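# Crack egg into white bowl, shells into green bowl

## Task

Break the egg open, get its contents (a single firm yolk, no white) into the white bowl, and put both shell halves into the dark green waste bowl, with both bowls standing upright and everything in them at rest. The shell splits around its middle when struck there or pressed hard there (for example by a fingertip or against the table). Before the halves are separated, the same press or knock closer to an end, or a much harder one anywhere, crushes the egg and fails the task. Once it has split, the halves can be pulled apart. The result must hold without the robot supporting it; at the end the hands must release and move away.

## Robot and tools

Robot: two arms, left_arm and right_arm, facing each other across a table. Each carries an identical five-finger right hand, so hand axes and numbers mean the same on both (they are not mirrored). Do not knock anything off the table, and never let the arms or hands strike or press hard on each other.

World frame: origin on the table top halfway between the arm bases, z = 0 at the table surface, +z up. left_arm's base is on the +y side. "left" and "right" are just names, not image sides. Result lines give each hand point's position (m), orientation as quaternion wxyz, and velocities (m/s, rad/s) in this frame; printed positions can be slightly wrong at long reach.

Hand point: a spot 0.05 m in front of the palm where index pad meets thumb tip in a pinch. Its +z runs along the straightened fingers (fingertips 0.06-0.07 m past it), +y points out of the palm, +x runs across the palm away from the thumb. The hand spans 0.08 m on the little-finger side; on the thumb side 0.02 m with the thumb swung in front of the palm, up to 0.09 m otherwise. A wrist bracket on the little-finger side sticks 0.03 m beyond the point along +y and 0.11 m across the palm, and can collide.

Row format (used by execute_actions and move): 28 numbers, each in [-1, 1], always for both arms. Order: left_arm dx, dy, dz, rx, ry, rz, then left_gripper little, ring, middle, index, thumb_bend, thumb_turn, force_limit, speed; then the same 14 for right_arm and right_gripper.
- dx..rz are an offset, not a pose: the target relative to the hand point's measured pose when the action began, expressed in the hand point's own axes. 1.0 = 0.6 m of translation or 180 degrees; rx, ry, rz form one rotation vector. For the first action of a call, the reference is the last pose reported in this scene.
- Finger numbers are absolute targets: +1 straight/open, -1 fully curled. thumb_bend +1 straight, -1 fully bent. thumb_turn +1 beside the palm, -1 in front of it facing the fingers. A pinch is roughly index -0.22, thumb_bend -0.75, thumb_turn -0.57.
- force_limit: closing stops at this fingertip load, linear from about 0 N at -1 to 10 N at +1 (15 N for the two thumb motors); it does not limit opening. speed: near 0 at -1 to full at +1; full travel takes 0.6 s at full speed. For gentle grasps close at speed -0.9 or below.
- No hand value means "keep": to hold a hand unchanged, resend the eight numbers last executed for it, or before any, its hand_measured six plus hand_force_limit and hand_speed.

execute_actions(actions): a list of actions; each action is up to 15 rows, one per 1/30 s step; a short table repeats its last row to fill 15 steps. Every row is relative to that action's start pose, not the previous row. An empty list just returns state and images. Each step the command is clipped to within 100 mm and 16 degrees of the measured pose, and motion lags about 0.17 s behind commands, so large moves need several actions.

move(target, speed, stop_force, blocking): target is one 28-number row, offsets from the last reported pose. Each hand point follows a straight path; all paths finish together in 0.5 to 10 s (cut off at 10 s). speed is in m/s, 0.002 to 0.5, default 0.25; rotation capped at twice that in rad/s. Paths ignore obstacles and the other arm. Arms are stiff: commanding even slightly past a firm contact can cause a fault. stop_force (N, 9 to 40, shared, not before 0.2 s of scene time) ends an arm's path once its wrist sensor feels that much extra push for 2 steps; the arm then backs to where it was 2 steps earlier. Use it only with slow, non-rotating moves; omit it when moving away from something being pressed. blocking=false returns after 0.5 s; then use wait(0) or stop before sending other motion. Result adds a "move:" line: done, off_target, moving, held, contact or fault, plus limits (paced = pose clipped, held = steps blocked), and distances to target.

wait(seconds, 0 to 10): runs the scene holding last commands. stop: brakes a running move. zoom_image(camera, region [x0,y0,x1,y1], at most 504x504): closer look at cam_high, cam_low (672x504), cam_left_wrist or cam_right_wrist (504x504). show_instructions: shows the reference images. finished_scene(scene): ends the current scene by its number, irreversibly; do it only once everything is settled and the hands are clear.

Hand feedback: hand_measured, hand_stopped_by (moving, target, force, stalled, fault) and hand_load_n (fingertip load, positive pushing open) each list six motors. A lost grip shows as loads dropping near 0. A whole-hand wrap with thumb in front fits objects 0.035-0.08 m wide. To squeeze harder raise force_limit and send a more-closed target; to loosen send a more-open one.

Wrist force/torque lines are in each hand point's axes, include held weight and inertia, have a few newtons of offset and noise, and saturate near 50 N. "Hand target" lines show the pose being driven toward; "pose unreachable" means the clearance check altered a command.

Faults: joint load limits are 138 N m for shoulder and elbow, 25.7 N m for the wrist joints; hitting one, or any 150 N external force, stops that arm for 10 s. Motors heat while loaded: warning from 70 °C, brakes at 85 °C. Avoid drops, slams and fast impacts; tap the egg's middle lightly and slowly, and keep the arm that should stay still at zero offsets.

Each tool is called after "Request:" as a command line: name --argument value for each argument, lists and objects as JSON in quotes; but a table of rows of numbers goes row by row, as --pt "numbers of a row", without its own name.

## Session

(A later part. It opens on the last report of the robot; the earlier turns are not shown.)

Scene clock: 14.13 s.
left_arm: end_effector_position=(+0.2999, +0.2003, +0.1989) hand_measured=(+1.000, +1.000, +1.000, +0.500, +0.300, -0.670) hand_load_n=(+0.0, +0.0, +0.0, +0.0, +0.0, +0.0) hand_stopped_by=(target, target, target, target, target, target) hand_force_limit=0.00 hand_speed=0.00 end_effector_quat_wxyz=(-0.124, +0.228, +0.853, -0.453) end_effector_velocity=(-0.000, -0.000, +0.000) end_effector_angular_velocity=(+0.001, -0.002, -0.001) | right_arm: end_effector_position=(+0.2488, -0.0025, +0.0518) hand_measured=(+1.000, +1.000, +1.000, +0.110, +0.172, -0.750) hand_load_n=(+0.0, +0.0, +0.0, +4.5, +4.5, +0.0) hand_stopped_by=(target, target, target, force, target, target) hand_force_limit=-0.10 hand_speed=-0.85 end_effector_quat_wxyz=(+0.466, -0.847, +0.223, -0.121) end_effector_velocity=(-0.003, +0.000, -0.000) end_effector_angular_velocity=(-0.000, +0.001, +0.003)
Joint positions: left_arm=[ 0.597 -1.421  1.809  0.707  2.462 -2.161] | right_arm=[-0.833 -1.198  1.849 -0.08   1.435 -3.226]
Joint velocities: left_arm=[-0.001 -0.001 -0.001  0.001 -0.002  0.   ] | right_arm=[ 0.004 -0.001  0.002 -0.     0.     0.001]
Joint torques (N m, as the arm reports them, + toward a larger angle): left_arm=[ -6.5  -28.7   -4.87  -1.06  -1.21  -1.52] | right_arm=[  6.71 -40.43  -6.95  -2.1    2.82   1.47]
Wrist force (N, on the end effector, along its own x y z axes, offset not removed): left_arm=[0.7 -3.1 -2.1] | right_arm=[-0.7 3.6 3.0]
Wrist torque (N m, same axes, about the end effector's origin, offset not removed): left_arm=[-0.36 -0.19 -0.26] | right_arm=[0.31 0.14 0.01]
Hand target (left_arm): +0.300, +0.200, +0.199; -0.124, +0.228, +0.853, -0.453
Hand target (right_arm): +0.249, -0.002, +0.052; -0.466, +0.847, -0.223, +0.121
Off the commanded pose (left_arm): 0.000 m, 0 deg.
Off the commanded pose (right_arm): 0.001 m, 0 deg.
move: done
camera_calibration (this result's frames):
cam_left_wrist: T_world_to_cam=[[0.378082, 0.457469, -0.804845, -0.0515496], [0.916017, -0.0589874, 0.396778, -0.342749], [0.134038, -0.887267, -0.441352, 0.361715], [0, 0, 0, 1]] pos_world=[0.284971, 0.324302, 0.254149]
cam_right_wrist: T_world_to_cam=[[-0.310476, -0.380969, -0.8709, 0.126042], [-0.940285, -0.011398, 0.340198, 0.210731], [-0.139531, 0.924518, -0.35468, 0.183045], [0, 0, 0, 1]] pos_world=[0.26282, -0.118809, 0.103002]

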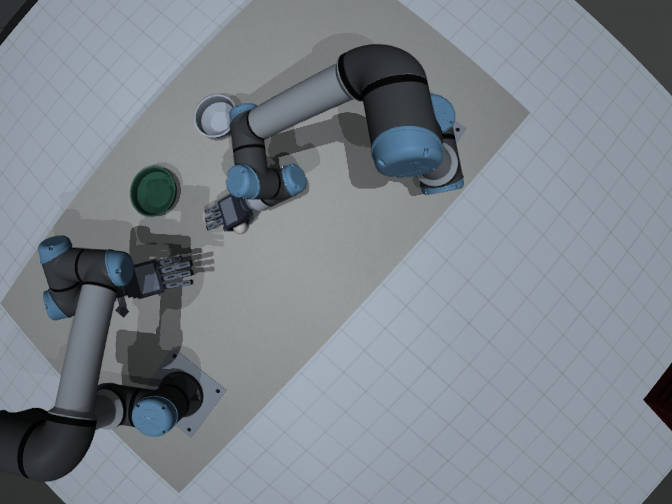

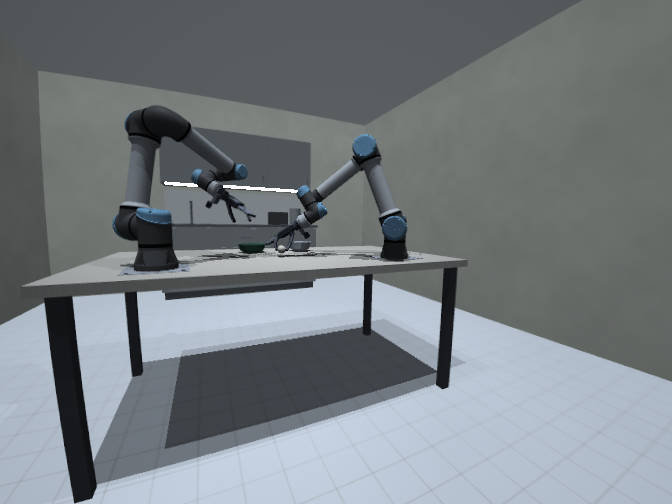

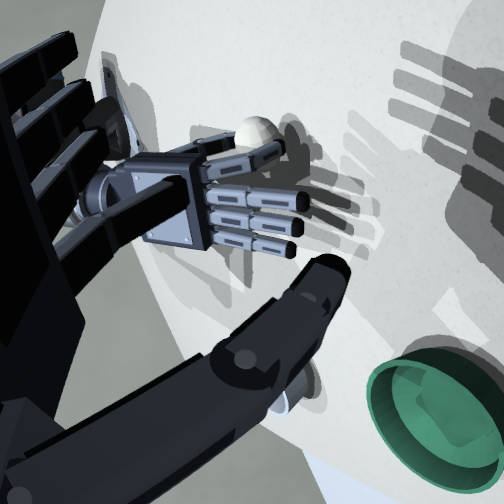

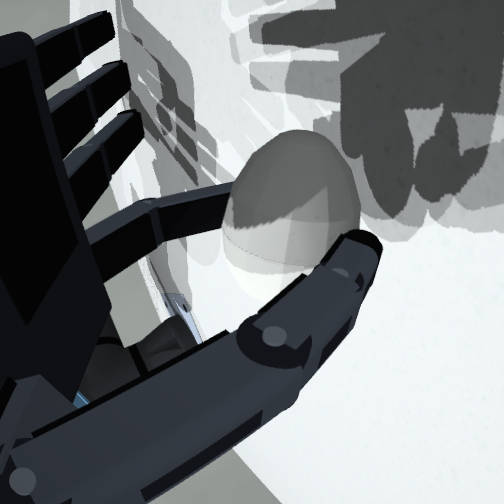

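Request:
move --target '[0,0,0,0,-0.092,-0.062,1,1,1,0.5,0.3,-0.67,0,0,0,0.0272,0.0178,0,-0.093,-0.061,1,1,1,-0.2,0.17,-0.75,-0.1,-0.85]' --speed 0.1

Request:
move --target '[0,0,0,0,0,0,1,1,1,0.5,0.3,-0.67,0,0,0,0,0,0,0,0,1,1,1,0.3,0.28,-0.75,-0.1,-0.6]'

Request:
move --target '[0,0,0,0,0,0,1,1,1,0.5,0.3,-0.67,0,0,0,-0.042,-0.0275,0,0,0,1,1,1,0.3,0.28,-0.75,-0.1,-0.6]' --speed 0.05

Request:
move --target '[0,0,0,0,0,0,1,1,1,0.5,0.3,-0.67,0,0,0,0,0,0,0,0,1,1,1,-0.03,0,-0.75,0,-0.3]'

Scene clock: 16.50 s.
left_arm: end_effector_position=(+0.2998, +0.2002, +0.1991) hand_measured=(+1.000, +1.000, +1.000, +0.500, +0.300, -0.670) hand_load_n=(+0.0, +0.0, +0.0, +0.0, +0.0, +0.0) hand_stopped_by=(target, target, target, target, target, target) hand_force_limit=0.00 hand_speed=0.00 end_effector_quat_wxyz=(-0.044, +0.078, +0.880, -0.467) end_effector_velocity=(-0.000, -0.000, -0.000) end_effector_angular_velocity=(+0.001, -0.001, +0.016) | right_arm: end_effector_position=(+0.2490, -0.0024, +0.0323) hand_measured=(+1.000, +1.000, +1.000, +0.110, +0.172, -0.750) hand_load_n=(+0.0, +0.0, +0.0, +4.5, +4.5, -0.5) hand_stopped_by=(target, target, target, force, target, target) hand_force_limit=-0.10 hand_speed=-0.85 end_effector_quat_wxyz=(+0.480, -0.873, +0.072, -0.041) end_effector_velocity=(-0.001, -0.001, -0.001) end_effector_angular_velocity=(-0.003, +0.002, +0.015)
Joint positions: left_arm=[ 0.458 -1.64   1.961  0.417  2.158 -2.682] | right_arm=[-0.957 -1.113  1.798 -0.02   1.051 -3.517]
Joint velocities: left_arm=[-0.011 -0.009  0.007 -0.008 -0.02  -0.02 ] | right_arm=[-0.004  0.006 -0.005  0.009 -0.015 -0.014]
Joint torques (N m, as the arm reports them, + toward a larger angle): left_arm=[ -5.41 -19.02  -6.69  -1.78  -2.08  -1.46] | right_arm=[ -5.71 -22.39 -23.39   2.69  -3.69  -1.77]
Wrist force (N, on the end effector, along its own x y z axes, offset not removed): left_arm=[3.0 -1.8 -3.9] | right_arm=[-3.4 0.9 1.7]
Wrist torque (N m, same axes, about the end effector's origin, offset not removed): left_arm=[0.09 -0.41 0.24] | right_arm=[0.04 0.41 -0.19]
Hand target (left_arm): +0.300, +0.200, +0.199; -0.043, +0.077, +0.880, -0.467
Hand target (right_arm): +0.249, -0.002, +0.032; -0.480, +0.873, -0.071, +0.041
Off the commanded pose (left_arm): 0.000 m, 0 deg.
Off the commanded pose (right_arm): 0.000 m, 0 deg.
move: done
camera_calibration (this result's frames):
cam_left_wrist: T_world_to_cam=[[0.200448, 0.559711, -0.80408, -0.0186515], [0.881648, 0.254844, 0.397179, -0.395335], [0.42722, -0.788529, -0.442385, 0.254255], [0, 0, 0, 1]] pos_world=[0.243662, 0.311675, 0.2545]
cam_right_wrist: T_world_to_cam=[[-0.157312, -0.464538, -0.871468, 0.0708621], [-0.882112, -0.330646, 0.335486, 0.202431], [-0.443994, 0.821509, -0.35776, 0.251672], [0, 0, 0, 1]] pos_world=[0.301455, -0.1069, 0.0838797]

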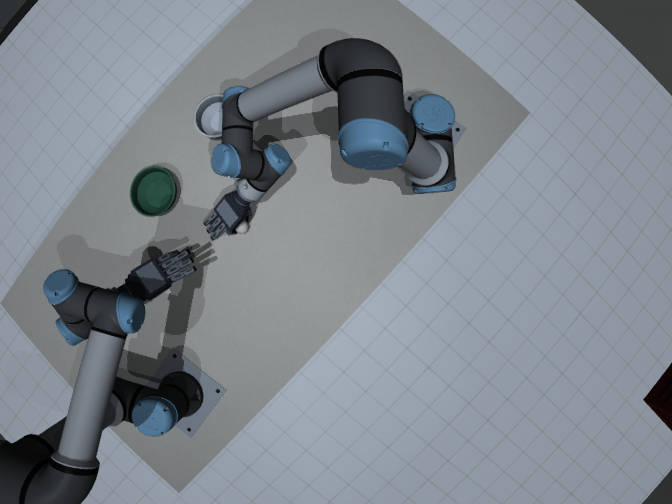

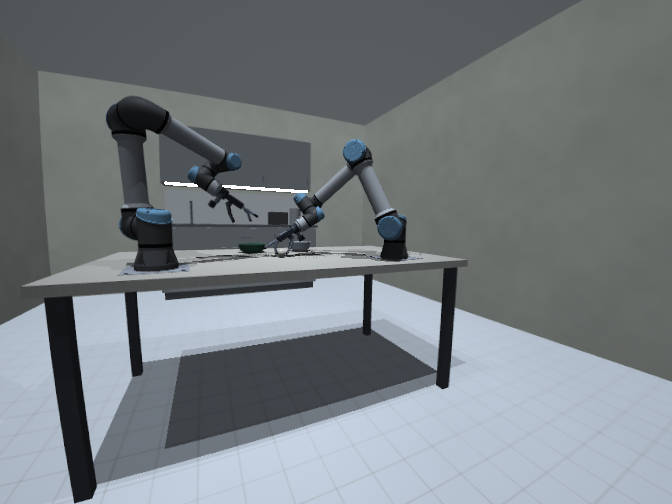

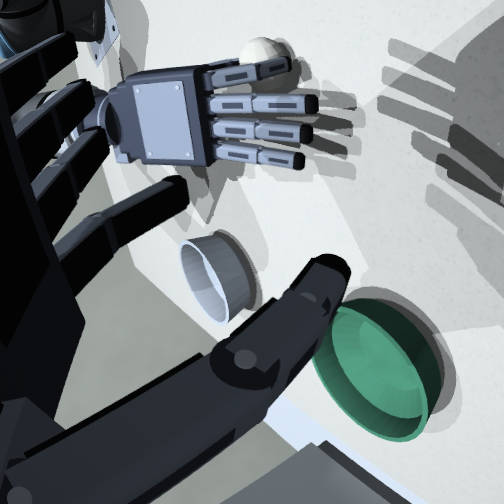

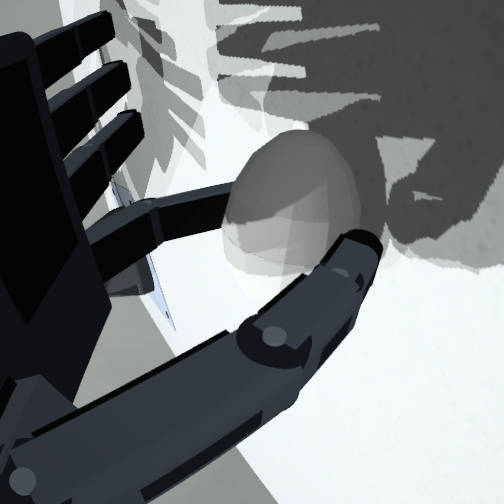

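Scene clock: 17.07 s.
left_arm: end_effector_position=(+0.2998, +0.2002, +0.1990) hand_measured=(+1.000, +1.000, +1.000, +0.500, +0.300, -0.670) hand_load_n=(+0.0, +0.0, +0.0, +0.0, +0.0, +0.0) hand_stopped_by=(target, target, target, target, target, target) hand_force_limit=0.00 hand_speed=0.00 end_effector_quat_wxyz=(-0.044, +0.078, +0.880, -0.467) end_effector_velocity=(-0.000, -0.001, +0.000) end_effector_angular_velocity=(-0.000, -0.000, -0.001) | right_arm: end_effector_position=(+0.2490, -0.0024, +0.0322) hand_measured=(+1.000, +1.000, +1.000, +0.300, +0.280, -0.750) hand_load_n=(+0.0, +0.0, +0.0, +0.0, +0.0, +0.0) hand_stopped_by=(target, target, target, target, target, target) hand_force_limit=-0.10 hand_speed=-0.60 end_effector_quat_wxyz=(+0.480, -0.873, +0.072, -0.041) end_effector_velocity=(-0.001, +0.001, -0.000) end_effector_angular_velocity=(+0.000, +0.000, +0.001)
Joint positions: left_arm=[ 0.458 -1.64   1.961  0.417  2.158 -2.682] | right_arm=[-0.957 -1.113  1.798 -0.02   1.051 -3.517]
Joint velocities: left_arm=[-0.002  0.001 -0.002  0.001 -0.    -0.   ] | right_arm=[ 0.002  0.001 -0.001 -0.001  0.     0.001]
Joint torques (N m, as the arm reports them, + toward a larger angle): left_arm=[  7.25  -7.35 -32.14   3.49   3.07   1.61] | right_arm=[  5.63 -43.04  -5.76  -1.58   2.26   1.67]
Wrist force (N, on the end effector, along its own x y z axes, offset not removed): left_arm=[-0.6 0.0 -7.0] | right_arm=[-1.5 1.6 -1.5]
Wrist torque (N m, same axes, about the end effector's origin, offset not removed): left_arm=[0.55 0.15 -0.21] | right_arm=[0.32 0.32 -0.04]
Hand target (left_arm): +0.300, +0.200, +0.199; -0.044, +0.078, +0.880, -0.467
Hand target (right_arm): +0.249, -0.002, +0.032; -0.480, +0.873, -0.072, +0.041
Off the commanded pose (left_arm): 0.000 m, 0 deg.
Off the commanded pose (right_arm): 0.000 m, 0 deg.
move: done
camera_calibration (this result's frames):
cam_left_wrist: T_world_to_cam=[[0.200428, 0.55975, -0.804058, -0.0186868], [0.88166, 0.25482, 0.397167, -0.395308], [0.427204, -0.788509, -0.442436, 0.254276], [0, 0, 0, 1]] pos_world=[0.243645, 0.311692, 0.254479]
cam_right_wrist: T_world_to_cam=[[-0.157405, -0.464559, -0.871441, 0.0708533], [-0.882133, -0.330534, 0.335542, 0.202493], [-0.44392, 0.821543, -0.357775, 0.251698], [0, 0, 0, 1]] pos_world=[0.301512, -0.106934, 0.0838507]

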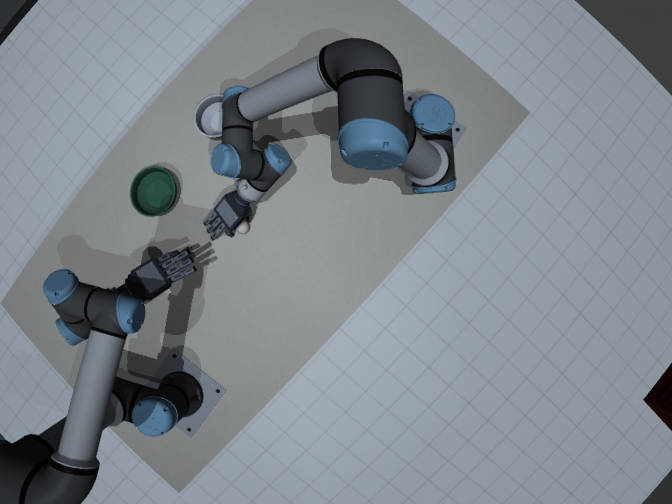

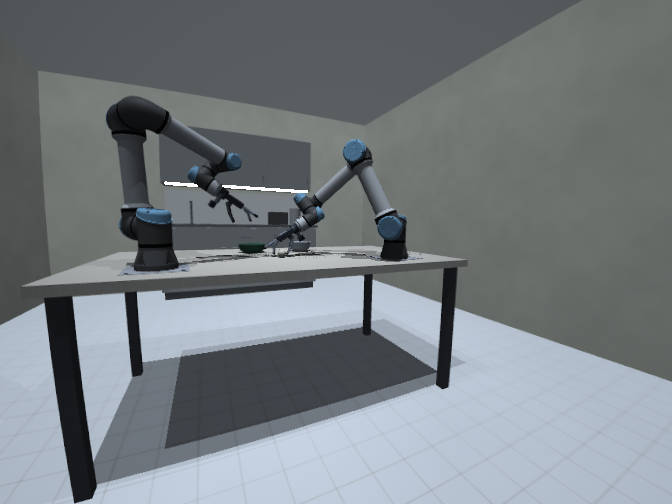

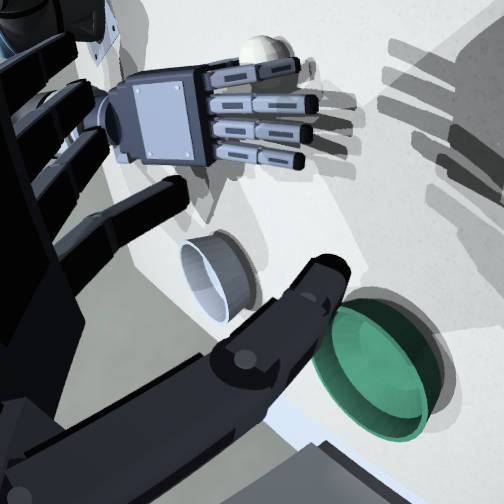

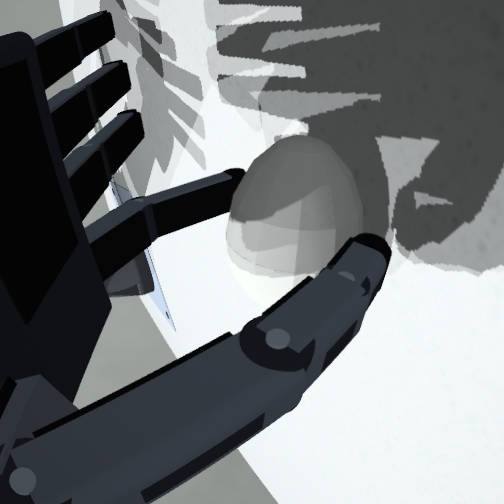

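Scene clock: 18.07 s.
left_arm: end_effector_position=(+0.2998, +0.2002, +0.1991) hand_measured=(+1.000, +1.000, +1.000, +0.500, +0.300, -0.670) hand_load_n=(+0.0, +0.0, +0.0, +0.0, +0.0, +0.0) hand_stopped_by=(target, target, target, target, target, target) hand_force_limit=0.00 hand_speed=0.00 end_effector_quat_wxyz=(-0.044, +0.078, +0.880, -0.467) end_effector_velocity=(-0.000, +0.000, -0.000) end_effector_angular_velocity=(+0.000, -0.000, -0.001) | right_arm: end_effector_position=(+0.2489, -0.0028, +0.0620) hand_measured=(+1.000, +1.000, +1.000, +0.300, +0.280, -0.750) hand_load_n=(+0.0, +0.0, +0.0, +0.0, +0.0, +0.0) hand_stopped_by=(target, target, target, target, target, target) hand_force_limit=-0.10 hand_speed=-0.60 end_effector_quat_wxyz=(+0.480, -0.873, +0.072, -0.041) end_effector_velocity=(-0.001, -0.000, +0.003) end_effector_angular_velocity=(-0.000, -0.000, +0.002)
Joint positions: left_arm=[ 0.458 -1.64   1.961  0.417  2.158 -2.682] | right_arm=[-0.957 -1.158  1.773  0.05   1.051 -3.517]
Joint velocities: left_arm=[ 0.     0.001  0.001 -0.001  0.     0.001] | right_arm=[ 0.001 -0.004 -0.003  0.008 -0.001 -0.002]
Joint torques (N m, as the arm reports them, + toward a larger angle): left_arm=[  6.    -8.81 -24.22   3.3    2.83   1.41] | right_arm=[ -5.88 -41.76 -23.98   2.76  -3.33  -1.82]
Wrist force (N, on the end effector, along its own x y z axes, offset not removed): left_arm=[3.7 3.4 -3.3] | right_arm=[1.0 1.8 0.4]
Wrist torque (N m, same axes, about the end effector's origin, offset not removed): left_arm=[0.79 -0.46 0.28] | right_arm=[0.34 -0.10 0.07]
Hand target (left_arm): +0.300, +0.200, +0.199; -0.044, +0.078, +0.880, -0.467
Hand target (right_arm): +0.249, -0.003, +0.062; -0.480, +0.873, -0.072, +0.041
Off the commanded pose (left_arm): 0.000 m, 0 deg.
Off the commanded pose (right_arm): 0.000 m, 0 deg.
move: done
camera_calibration (this result's frames):
cam_left_wrist: T_world_to_cam=[[0.200436, 0.559735, -0.804066, -0.0186734], [0.881656, 0.254829, 0.397172, -0.395317], [0.42721, -0.788517, -0.442417, 0.254269], [0, 0, 0, 1]] pos_world=[0.243651, 0.311685, 0.254487]
cam_right_wrist: T_world_to_cam=[[-0.15741, -0.464528, -0.871456, 0.0966233], [-0.882136, -0.330538, 0.335532, 0.192233], [-0.443913, 0.821558, -0.357747, 0.262605], [0, 0, 0, 1]] pos_world=[0.301359, -0.107321, 0.113649]

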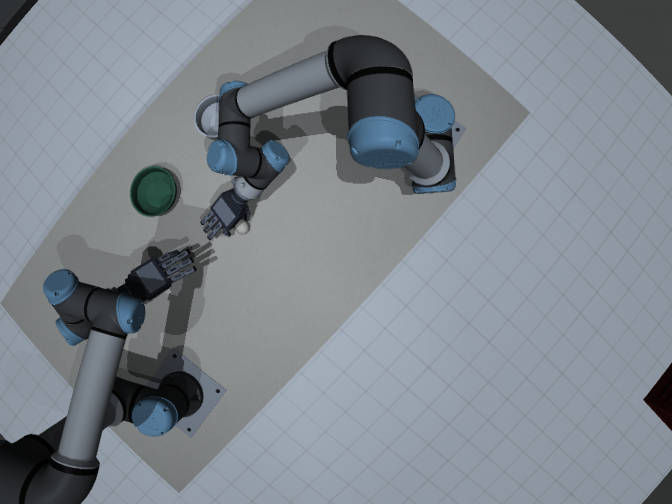

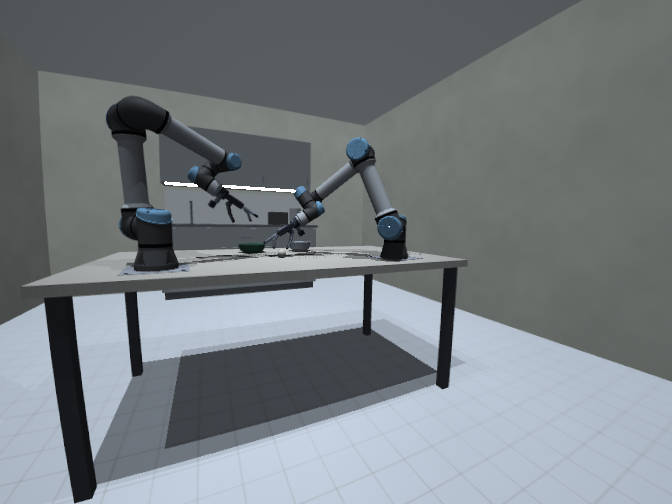

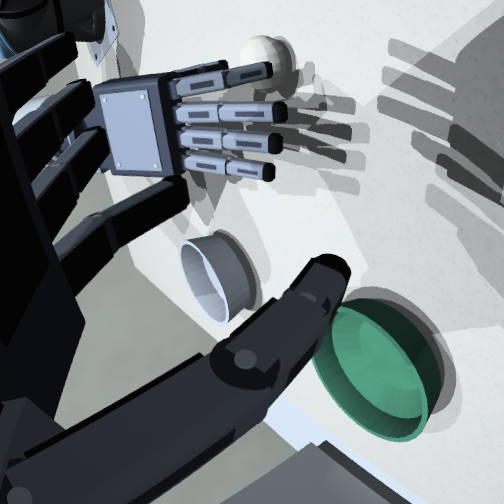

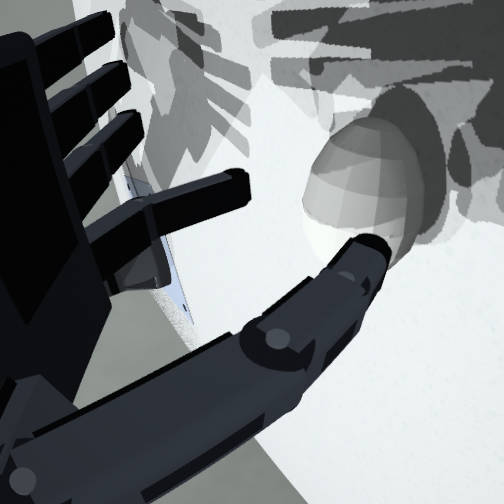

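Scene clock: 18.73 s.
left_arm: end_effector_position=(+0.2998, +0.2002, +0.1991) hand_measured=(+1.000, +1.000, +1.000, +0.500, +0.300, -0.670) hand_load_n=(+0.0, +0.0, +0.0, +0.0, +0.0, +0.0) hand_stopped_by=(target, target, target, target, target, target) hand_force_limit=0.00 hand_speed=0.00 end_effector_quat_wxyz=(-0.044, +0.078, +0.880, -0.467) end_effector_velocity=(+0.000, +0.000, +0.001) end_effector_angular_velocity=(-0.001, +0.001, +0.001) | right_arm: end_effector_position=(+0.2489, -0.0028, +0.0621) hand_measured=(+1.000, +1.000, +1.000, -0.030, +0.000, -0.750) hand_load_n=(+0.0, +0.0, +0.0, +0.0, +0.0, +0.0) hand_stopped_by=(target, target, target, target, target, target) hand_force_limit=0.00 hand_speed=-0.30 end_effector_quat_wxyz=(+0.480, -0.873, +0.072, -0.041) end_effector_velocity=(+0.001, +0.001, -0.000) end_effector_angular_velocity=(+0.001, -0.002, -0.000)
Joint positions: left_arm=[ 0.458 -1.64   1.961  0.417  2.158 -2.682] | right_arm=[-0.957 -1.158  1.773  0.05   1.051 -3.517]
Joint velocities: left_arm=[ 0.001 -0.001 -0.    -0.     0.001 -0.001] | right_arm=[ 0.     0.    -0.    -0.002  0.001 -0.   ]
Joint torques (N m, as the arm reports them, + toward a larger angle): left_arm=[  5.81  -8.92 -24.05   3.14   2.73   1.39] | right_arm=[ -5.05 -20.85  -6.8   -1.51  -3.36  -1.36]
Wrist force (N, on the end effector, along its own x y z axes, offset not removed): left_arm=[5.6 -0.3 -0.2] | right_arm=[-3.9 -1.1 1.3]
Wrist torque (N m, same axes, about the end effector's origin, offset not removed): left_arm=[-0.07 -1.22 0.16] | right_arm=[-0.24 0.32 -0.16]
Hand target (left_arm): +0.300, +0.200, +0.199; -0.044, +0.078, +0.880, -0.467
Hand target (right_arm): +0.249, -0.003, +0.062; -0.480, +0.873, -0.072, +0.041
Off the commanded pose (left_arm): 0.000 m, 0 deg.
Off the commanded pose (right_arm): 0.000 m, 0 deg.
move: done
camera_calibration (this result's frames):
cam_left_wrist: T_world_to_cam=[[0.200436, 0.559736, -0.804066, -0.0186734], [0.881656, 0.254829, 0.397172, -0.395317], [0.42721, -0.788517, -0.442417, 0.254269], [0, 0, 0, 1]] pos_world=[0.243651, 0.311685, 0.254487]
cam_right_wrist: T_world_to_cam=[[-0.157336, -0.464468, -0.871501, 0.0966638], [-0.882162, -0.330565, 0.335436, 0.192247], [-0.443887, 0.821582, -0.357726, 0.262614], [0, 0, 0, 1]] pos_world=[0.301373, -0.107312, 0.1137]

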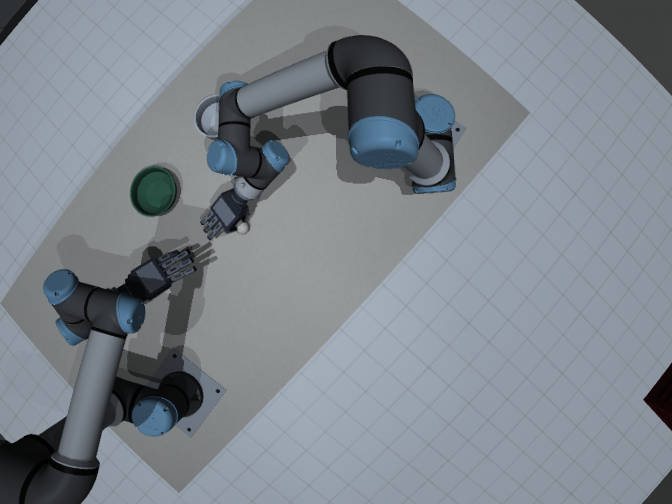

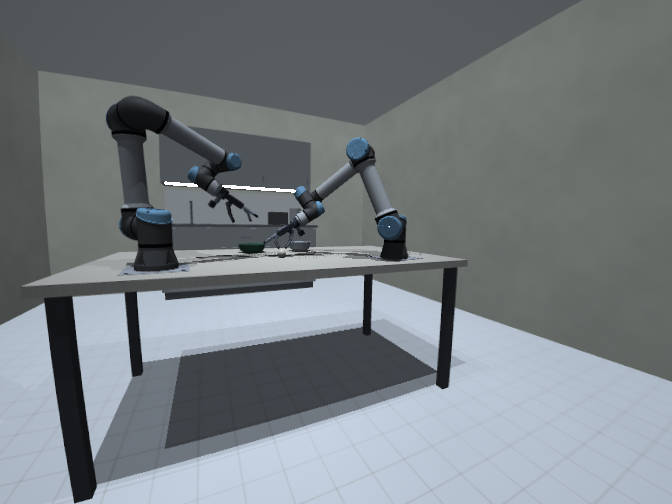

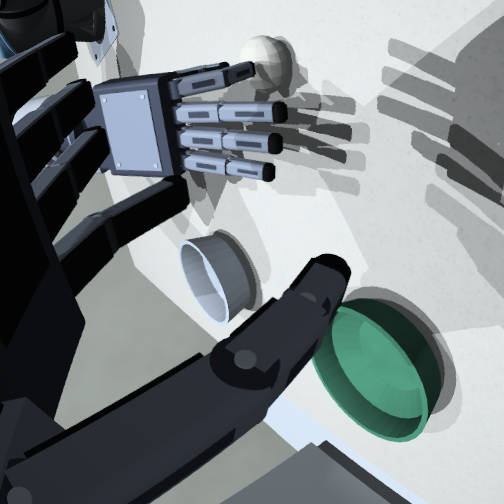

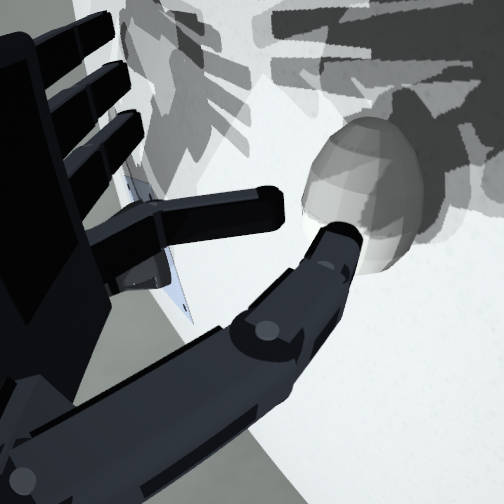

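Request:
move --target '[0,0,0,0,0,0,1,1,1,0.5,0.3,-0.67,0,0,-0.001,0.006,0.008,0,0,0,1,1,1,-0.03,0,-0.75,0,-0.3]' --speed 0.02

Request:
move --target '[0,0,0,0,0,0,1,1,1,0.5,0.3,-0.67,0,0,0,0.0126,0.0082,0,0,0,1,1,1,-0.03,0,-0.75,0,-0.3]' --speed 0.005 --stop_force 22

Scene clock: 19.60 s.
left_arm: end_effector_position=(+0.2998, +0.2002, +0.1991) hand_measured=(+1.000, +1.000, +1.000, +0.500, +0.300, -0.670) hand_load_n=(+0.0, +0.0, +0.0, +0.0, +0.0, +0.0) hand_stopped_by=(target, target, target, target, target, target) hand_force_limit=0.00 hand_speed=0.00 end_effector_quat_wxyz=(-0.044, +0.078, +0.880, -0.467) end_effector_velocity=(+0.000, -0.000, +0.000) end_effector_angular_velocity=(-0.000, -0.002, -0.000) | right_arm: end_effector_position=(+0.2487, -0.0007, +0.0568) hand_measured=(+1.000, +1.000, +1.000, -0.030, +0.000, -0.750) hand_load_n=(+0.0, +0.0, +0.0, +0.0, +0.0, +0.0) hand_stopped_by=(target, target, target, target, target, target) hand_force_limit=0.00 hand_speed=-0.30 end_effector_quat_wxyz=(+0.480, -0.873, +0.072, -0.041) end_effector_velocity=(-0.001, +0.001, -0.003) end_effector_angular_velocity=(-0.001, +0.001, +0.002)
Joint positions: left_arm=[ 0.458 -1.64   1.961  0.417  2.158 -2.682] | right_arm=[-0.953 -1.147  1.773  0.038  1.054 -3.515]
Joint velocities: left_arm=[-0.    -0.     0.    -0.    -0.001  0.001] | right_arm=[ 0.004  0.006 -0.    -0.005  0.001  0.002]
Joint torques (N m, as the arm reports them, + toward a larger angle): left_arm=[  5.55  -9.08 -23.75   3.18   2.74   1.31] | right_arm=[  6.96 -21.21  -9.77  -1.56   2.29   1.52]
Wrist force (N, on the end effector, along its own x y z axes, offset not removed): left_arm=[0.5 -1.7 -1.2] | right_arm=[-3.7 -1.3 1.6]
Wrist torque (N m, same axes, about the end effector's origin, offset not removed): left_arm=[-0.05 0.00 0.07] | right_arm=[-0.11 0.64 -0.25]
Hand target (left_arm): +0.300, +0.200, +0.199; -0.044, +0.078, +0.880, -0.467
Hand target (right_arm): +0.249, -0.001, +0.056; -0.480, +0.873, -0.072, +0.041
Off the commanded pose (left_arm): 0.000 m, 0 deg.
Off the commanded pose (right_arm): 0.000 m, 0 deg.
move: done
camera_calibration (this result's frames):
cam_left_wrist: T_world_to_cam=[[0.200436, 0.559735, -0.804066, -0.0186734], [0.881656, 0.254829, 0.397172, -0.395317], [0.42721, -0.788517, -0.442417, 0.254269], [0, 0, 0, 1]] pos_world=[0.243651, 0.311685, 0.254487]
cam_right_wrist: T_world_to_cam=[[-0.157372, -0.464488, -0.871484, 0.092961], [-0.882153, -0.330547, 0.335475, 0.194511], [-0.443891, 0.821577, -0.357731, 0.258936], [0, 0, 0, 1]] pos_world=[0.301157, -0.105262, 0.10839]

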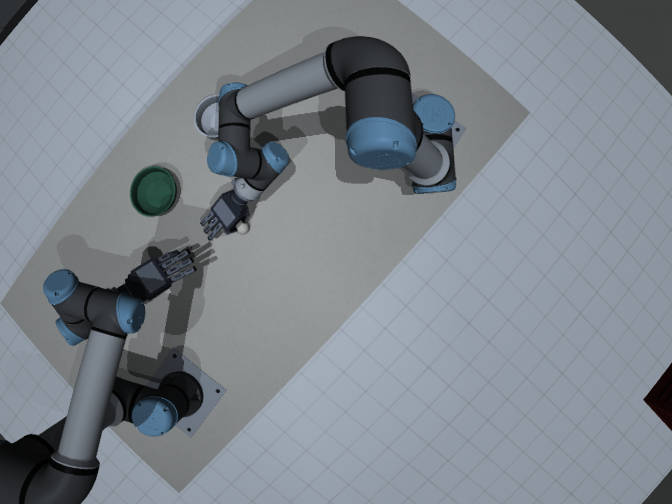

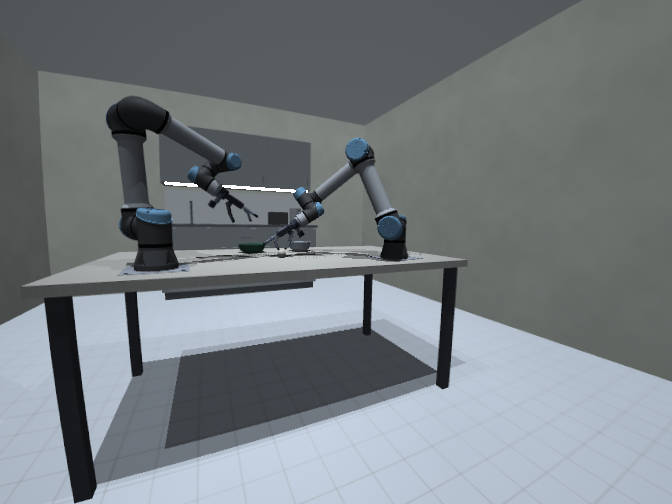

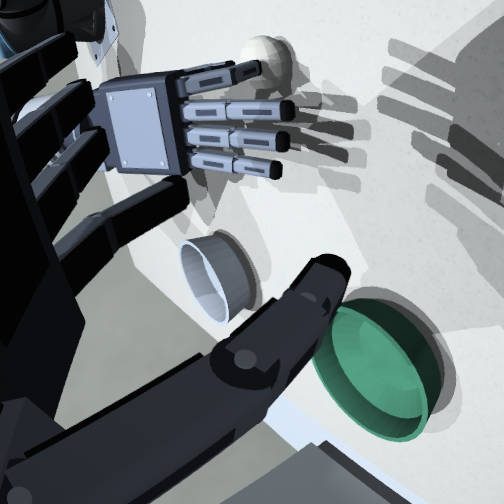

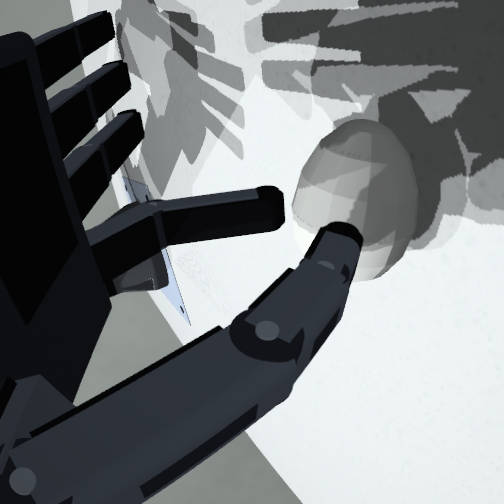

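Scene clock: 21.13 s.
left_arm: end_effector_position=(+0.2998, +0.2002, +0.1991) hand_measured=(+1.000, +1.000, +1.000, +0.500, +0.300, -0.670) hand_load_n=(+0.0, +0.0, +0.0, +0.0, +0.0, +0.0) hand_stopped_by=(target, target, target, target, target, target) hand_force_limit=0.00 hand_speed=0.00 end_effector_quat_wxyz=(-0.044, +0.078, +0.880, -0.467) end_effector_velocity=(-0.001, -0.000, +0.001) end_effector_angular_velocity=(-0.000, +0.002, -0.001) | right_arm: end_effector_position=(+0.2487, -0.0007, +0.0510) hand_measured=(+1.000, +1.000, +1.000, -0.030, -0.002, -0.750) hand_load_n=(+0.0, +0.0, +0.0, +1.5, -3.0, +1.0) hand_stopped_by=(target, target, target, target, target, target) hand_force_limit=0.00 hand_speed=-0.30 end_effector_quat_wxyz=(+0.480, -0.873, +0.072, -0.041) end_effector_velocity=(-0.001, -0.001, +0.002) end_effector_angular_velocity=(-0.003, +0.002, +0.000)
Joint positions: left_arm=[ 0.458 -1.64   1.961  0.417  2.158 -2.682] | right_arm=[-0.953 -1.139  1.778  0.025  1.054 -3.515]
Joint velocities: left_arm=[-0.001 -0.    -0.001  0.001  0.001 -0.001] | right_arm=[ 0.001 -0.003 -0.001  0.008  0.001 -0.   ]
Joint torques (N m, as the arm reports them, + toward a larger angle): left_arm=[  5.29  -8.87 -23.76   3.23   2.78   1.35] | right_arm=[  2.32 -26.57 -12.61   5.1    0.81  -0.55]
Wrist force (N, on the end effector, along its own x y z axes, offset not removed): left_arm=[2.8 -0.9 1.4] | right_arm=[0.3 -27.5 -15.5]
Wrist torque (N m, same axes, about the end effector's origin, offset not removed): left_arm=[-0.22 -0.55 -0.23] | right_arm=[-0.26 -0.10 0.25]
Hand target (left_arm): +0.300, +0.200, +0.199; -0.044, +0.078, +0.880, -0.467
Hand target (right_arm): +0.249, -0.001, +0.051; -0.480, +0.873, -0.072, +0.041
Off the commanded pose (left_arm): 0.000 m, 0 deg.
Off the commanded pose (right_arm): 0.003 m, 0 deg.
move: contact (right_arm)
camera_calibration (this result's frames):
cam_left_wrist: T_world_to_cam=[[0.200436, 0.559735, -0.804066, -0.0186735], [0.881656, 0.254829, 0.397172, -0.395317], [0.42721, -0.788517, -0.442417, 0.254269], [0, 0, 0, 1]] pos_world=[0.243651, 0.311685, 0.254487]
cam_right_wrist: T_world_to_cam=[[-0.157485, -0.4646, -0.871404, 0.0879172], [-0.882108, -0.330507, 0.335633, 0.196428], [-0.44394, 0.82153, -0.357778, 0.256847], [0, 0, 0, 1]] pos_world=[0.301141, -0.10524, 0.102578]

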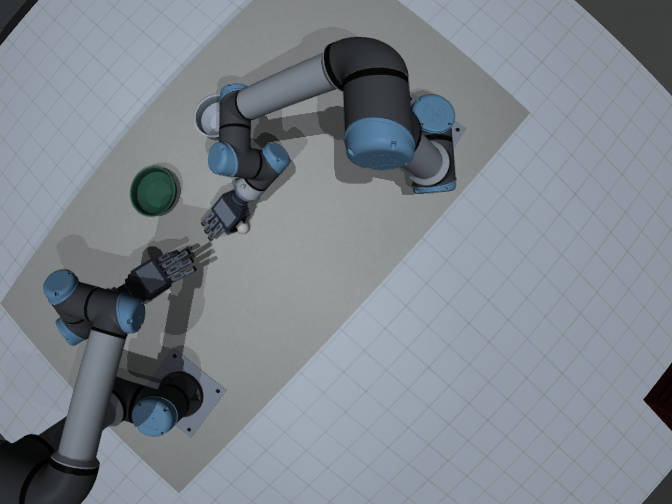

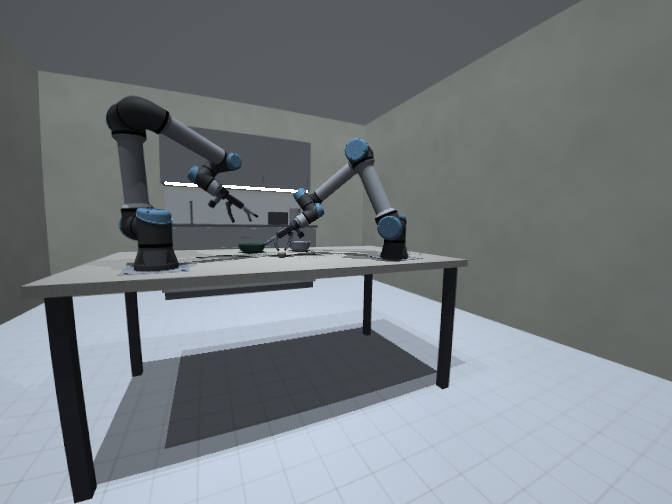

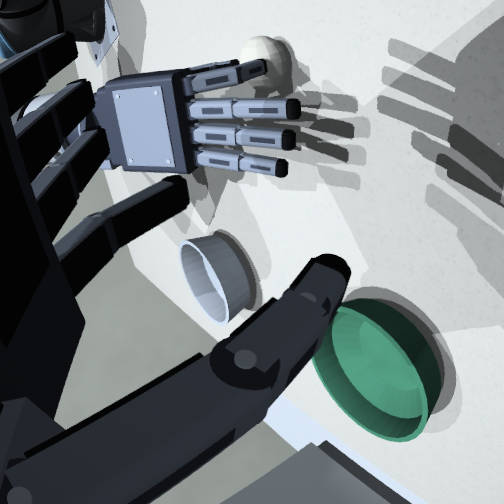

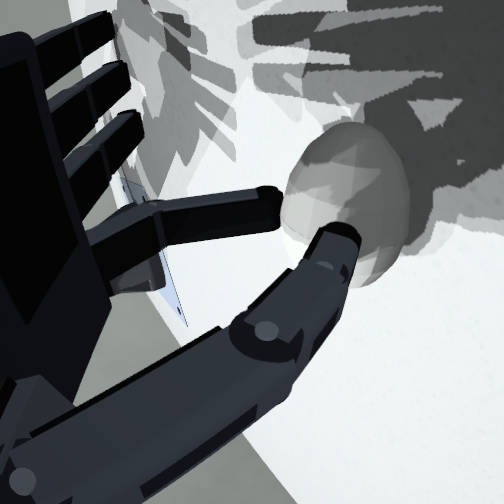

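Request:
move --target '[0,0,0,0,0,0,1,1,1,0.5,0.3,-0.67,0,0,0,0.0014,0.0009,0,0,0,1,1,1,-0.03,0,-0.75,0,-0.3]' --speed 0.005

Request:
zoom_image --camera "cam_right_wrist" --region '[250,100,450,300]'

Scene clock: 21.97 s.
left_arm: end_effector_position=(+0.2998, +0.2002, +0.1991) hand_measured=(+1.000, +1.000, +1.000, +0.500, +0.300, -0.670) hand_load_n=(+0.0, +0.0, +0.0, +0.0, +0.0, +0.0) hand_stopped_by=(target, target, target, target, target, target) hand_force_limit=0.00 hand_speed=0.00 end_effector_quat_wxyz=(-0.044, +0.078, +0.880, -0.467) end_effector_velocity=(+0.000, -0.000, +0.000) end_effector_angular_velocity=(-0.000, -0.000, +0.001) | right_arm: end_effector_position=(+0.2487, -0.0007, +0.0501) hand_measured=(+1.000, +1.000, +1.000, -0.030, -0.002, -0.750) hand_load_n=(+0.0, +0.0, +0.0, +2.5, -4.5, +0.5) hand_stopped_by=(target, target, target, target, target, target) hand_force_limit=0.00 hand_speed=-0.30 end_effector_quat_wxyz=(+0.480, -0.873, +0.072, -0.041) end_effector_velocity=(-0.000, -0.000, -0.001) end_effector_angular_velocity=(-0.001, +0.001, -0.000)
Joint positions: left_arm=[ 0.458 -1.64   1.961  0.417  2.158 -2.682] | right_arm=[-0.953 -1.137  1.779  0.023  1.053 -3.515]
Joint velocities: left_arm=[ 0.    -0.    -0.001  0.    -0.    -0.001] | right_arm=[ 0.     0.002  0.001 -0.002  0.     0.001]
Joint torques (N m, as the arm reports them, + toward a larger angle): left_arm=[  6.04  -8.61 -23.91   3.16   2.75   1.43] | right_arm=[ 3.54  4.27 12.15  1.67  2.35 -0.55]
Wrist force (N, on the end effector, along its own x y z axes, offset not removed): left_arm=[3.0 3.3 -2.3] | right_arm=[3.1 -38.2 -23.3]
Wrist torque (N m, same axes, about the end effector's origin, offset not removed): left_arm=[0.93 -0.49 0.21] | right_arm=[-0.12 -0.25 0.10]
Hand target (left_arm): +0.300, +0.200, +0.199; -0.044, +0.078, +0.880, -0.467
Hand target (right_arm): +0.249, -0.001, +0.050; -0.480, +0.873, -0.072, +0.041
Off the commanded pose (left_arm): 0.000 m, 0 deg.
Off the commanded pose (right_arm): 0.000 m, 0 deg.
move: done
camera_calibration (this result's frames):
cam_left_wrist: T_world_to_cam=[[0.200436, 0.559736, -0.804066, -0.0186734], [0.881656, 0.254829, 0.397172, -0.395317], [0.42721, -0.788517, -0.442417, 0.254269], [0, 0, 0, 1]] pos_world=[0.243651, 0.311685, 0.254487]
cam_right_wrist: T_world_to_cam=[[-0.157437, -0.464535, -0.871448, 0.0871397], [-0.8821, -0.330582, 0.335582, 0.196738], [-0.443975, 0.821537, -0.35772, 0.256516], [0, 0, 0, 1]] pos_world=[0.301148, -0.10522, 0.101677]

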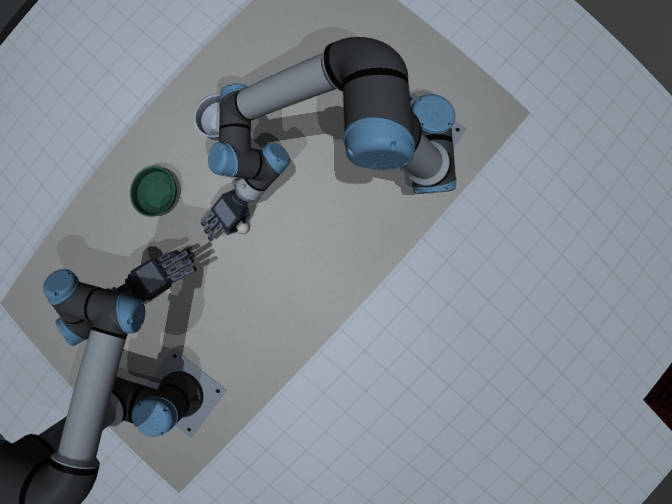

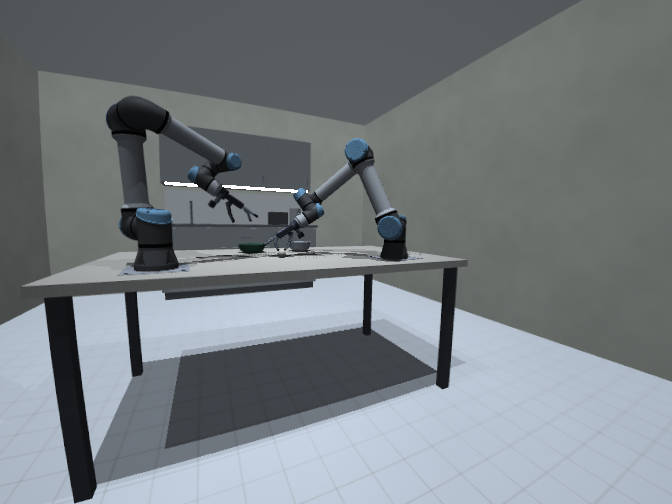

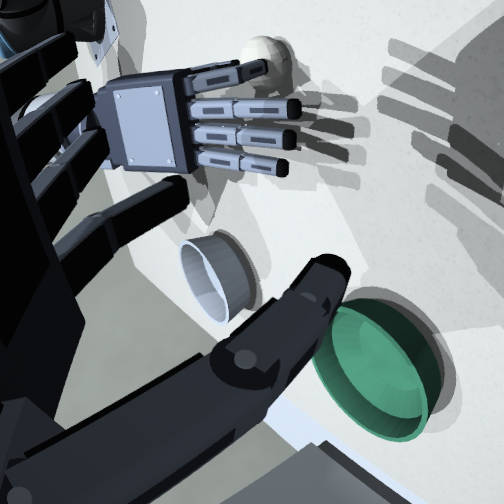

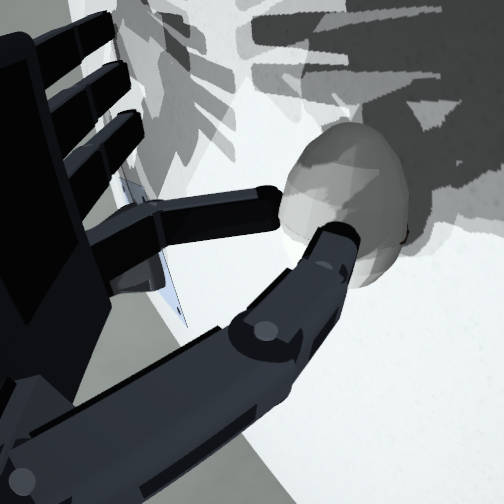

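Region (250, 100, 450, 300) of cam_right_wrist's 504x504 image, scaled by 2.520, with more detail than that image has.

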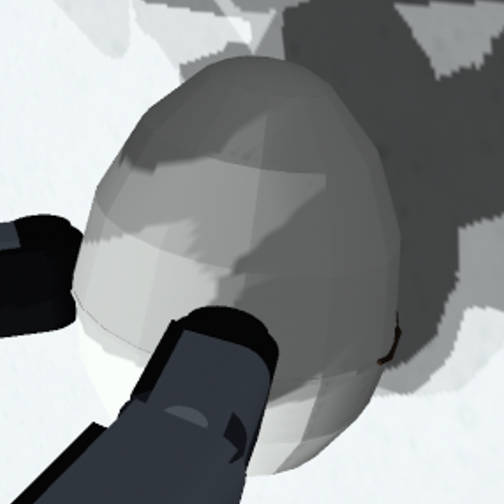

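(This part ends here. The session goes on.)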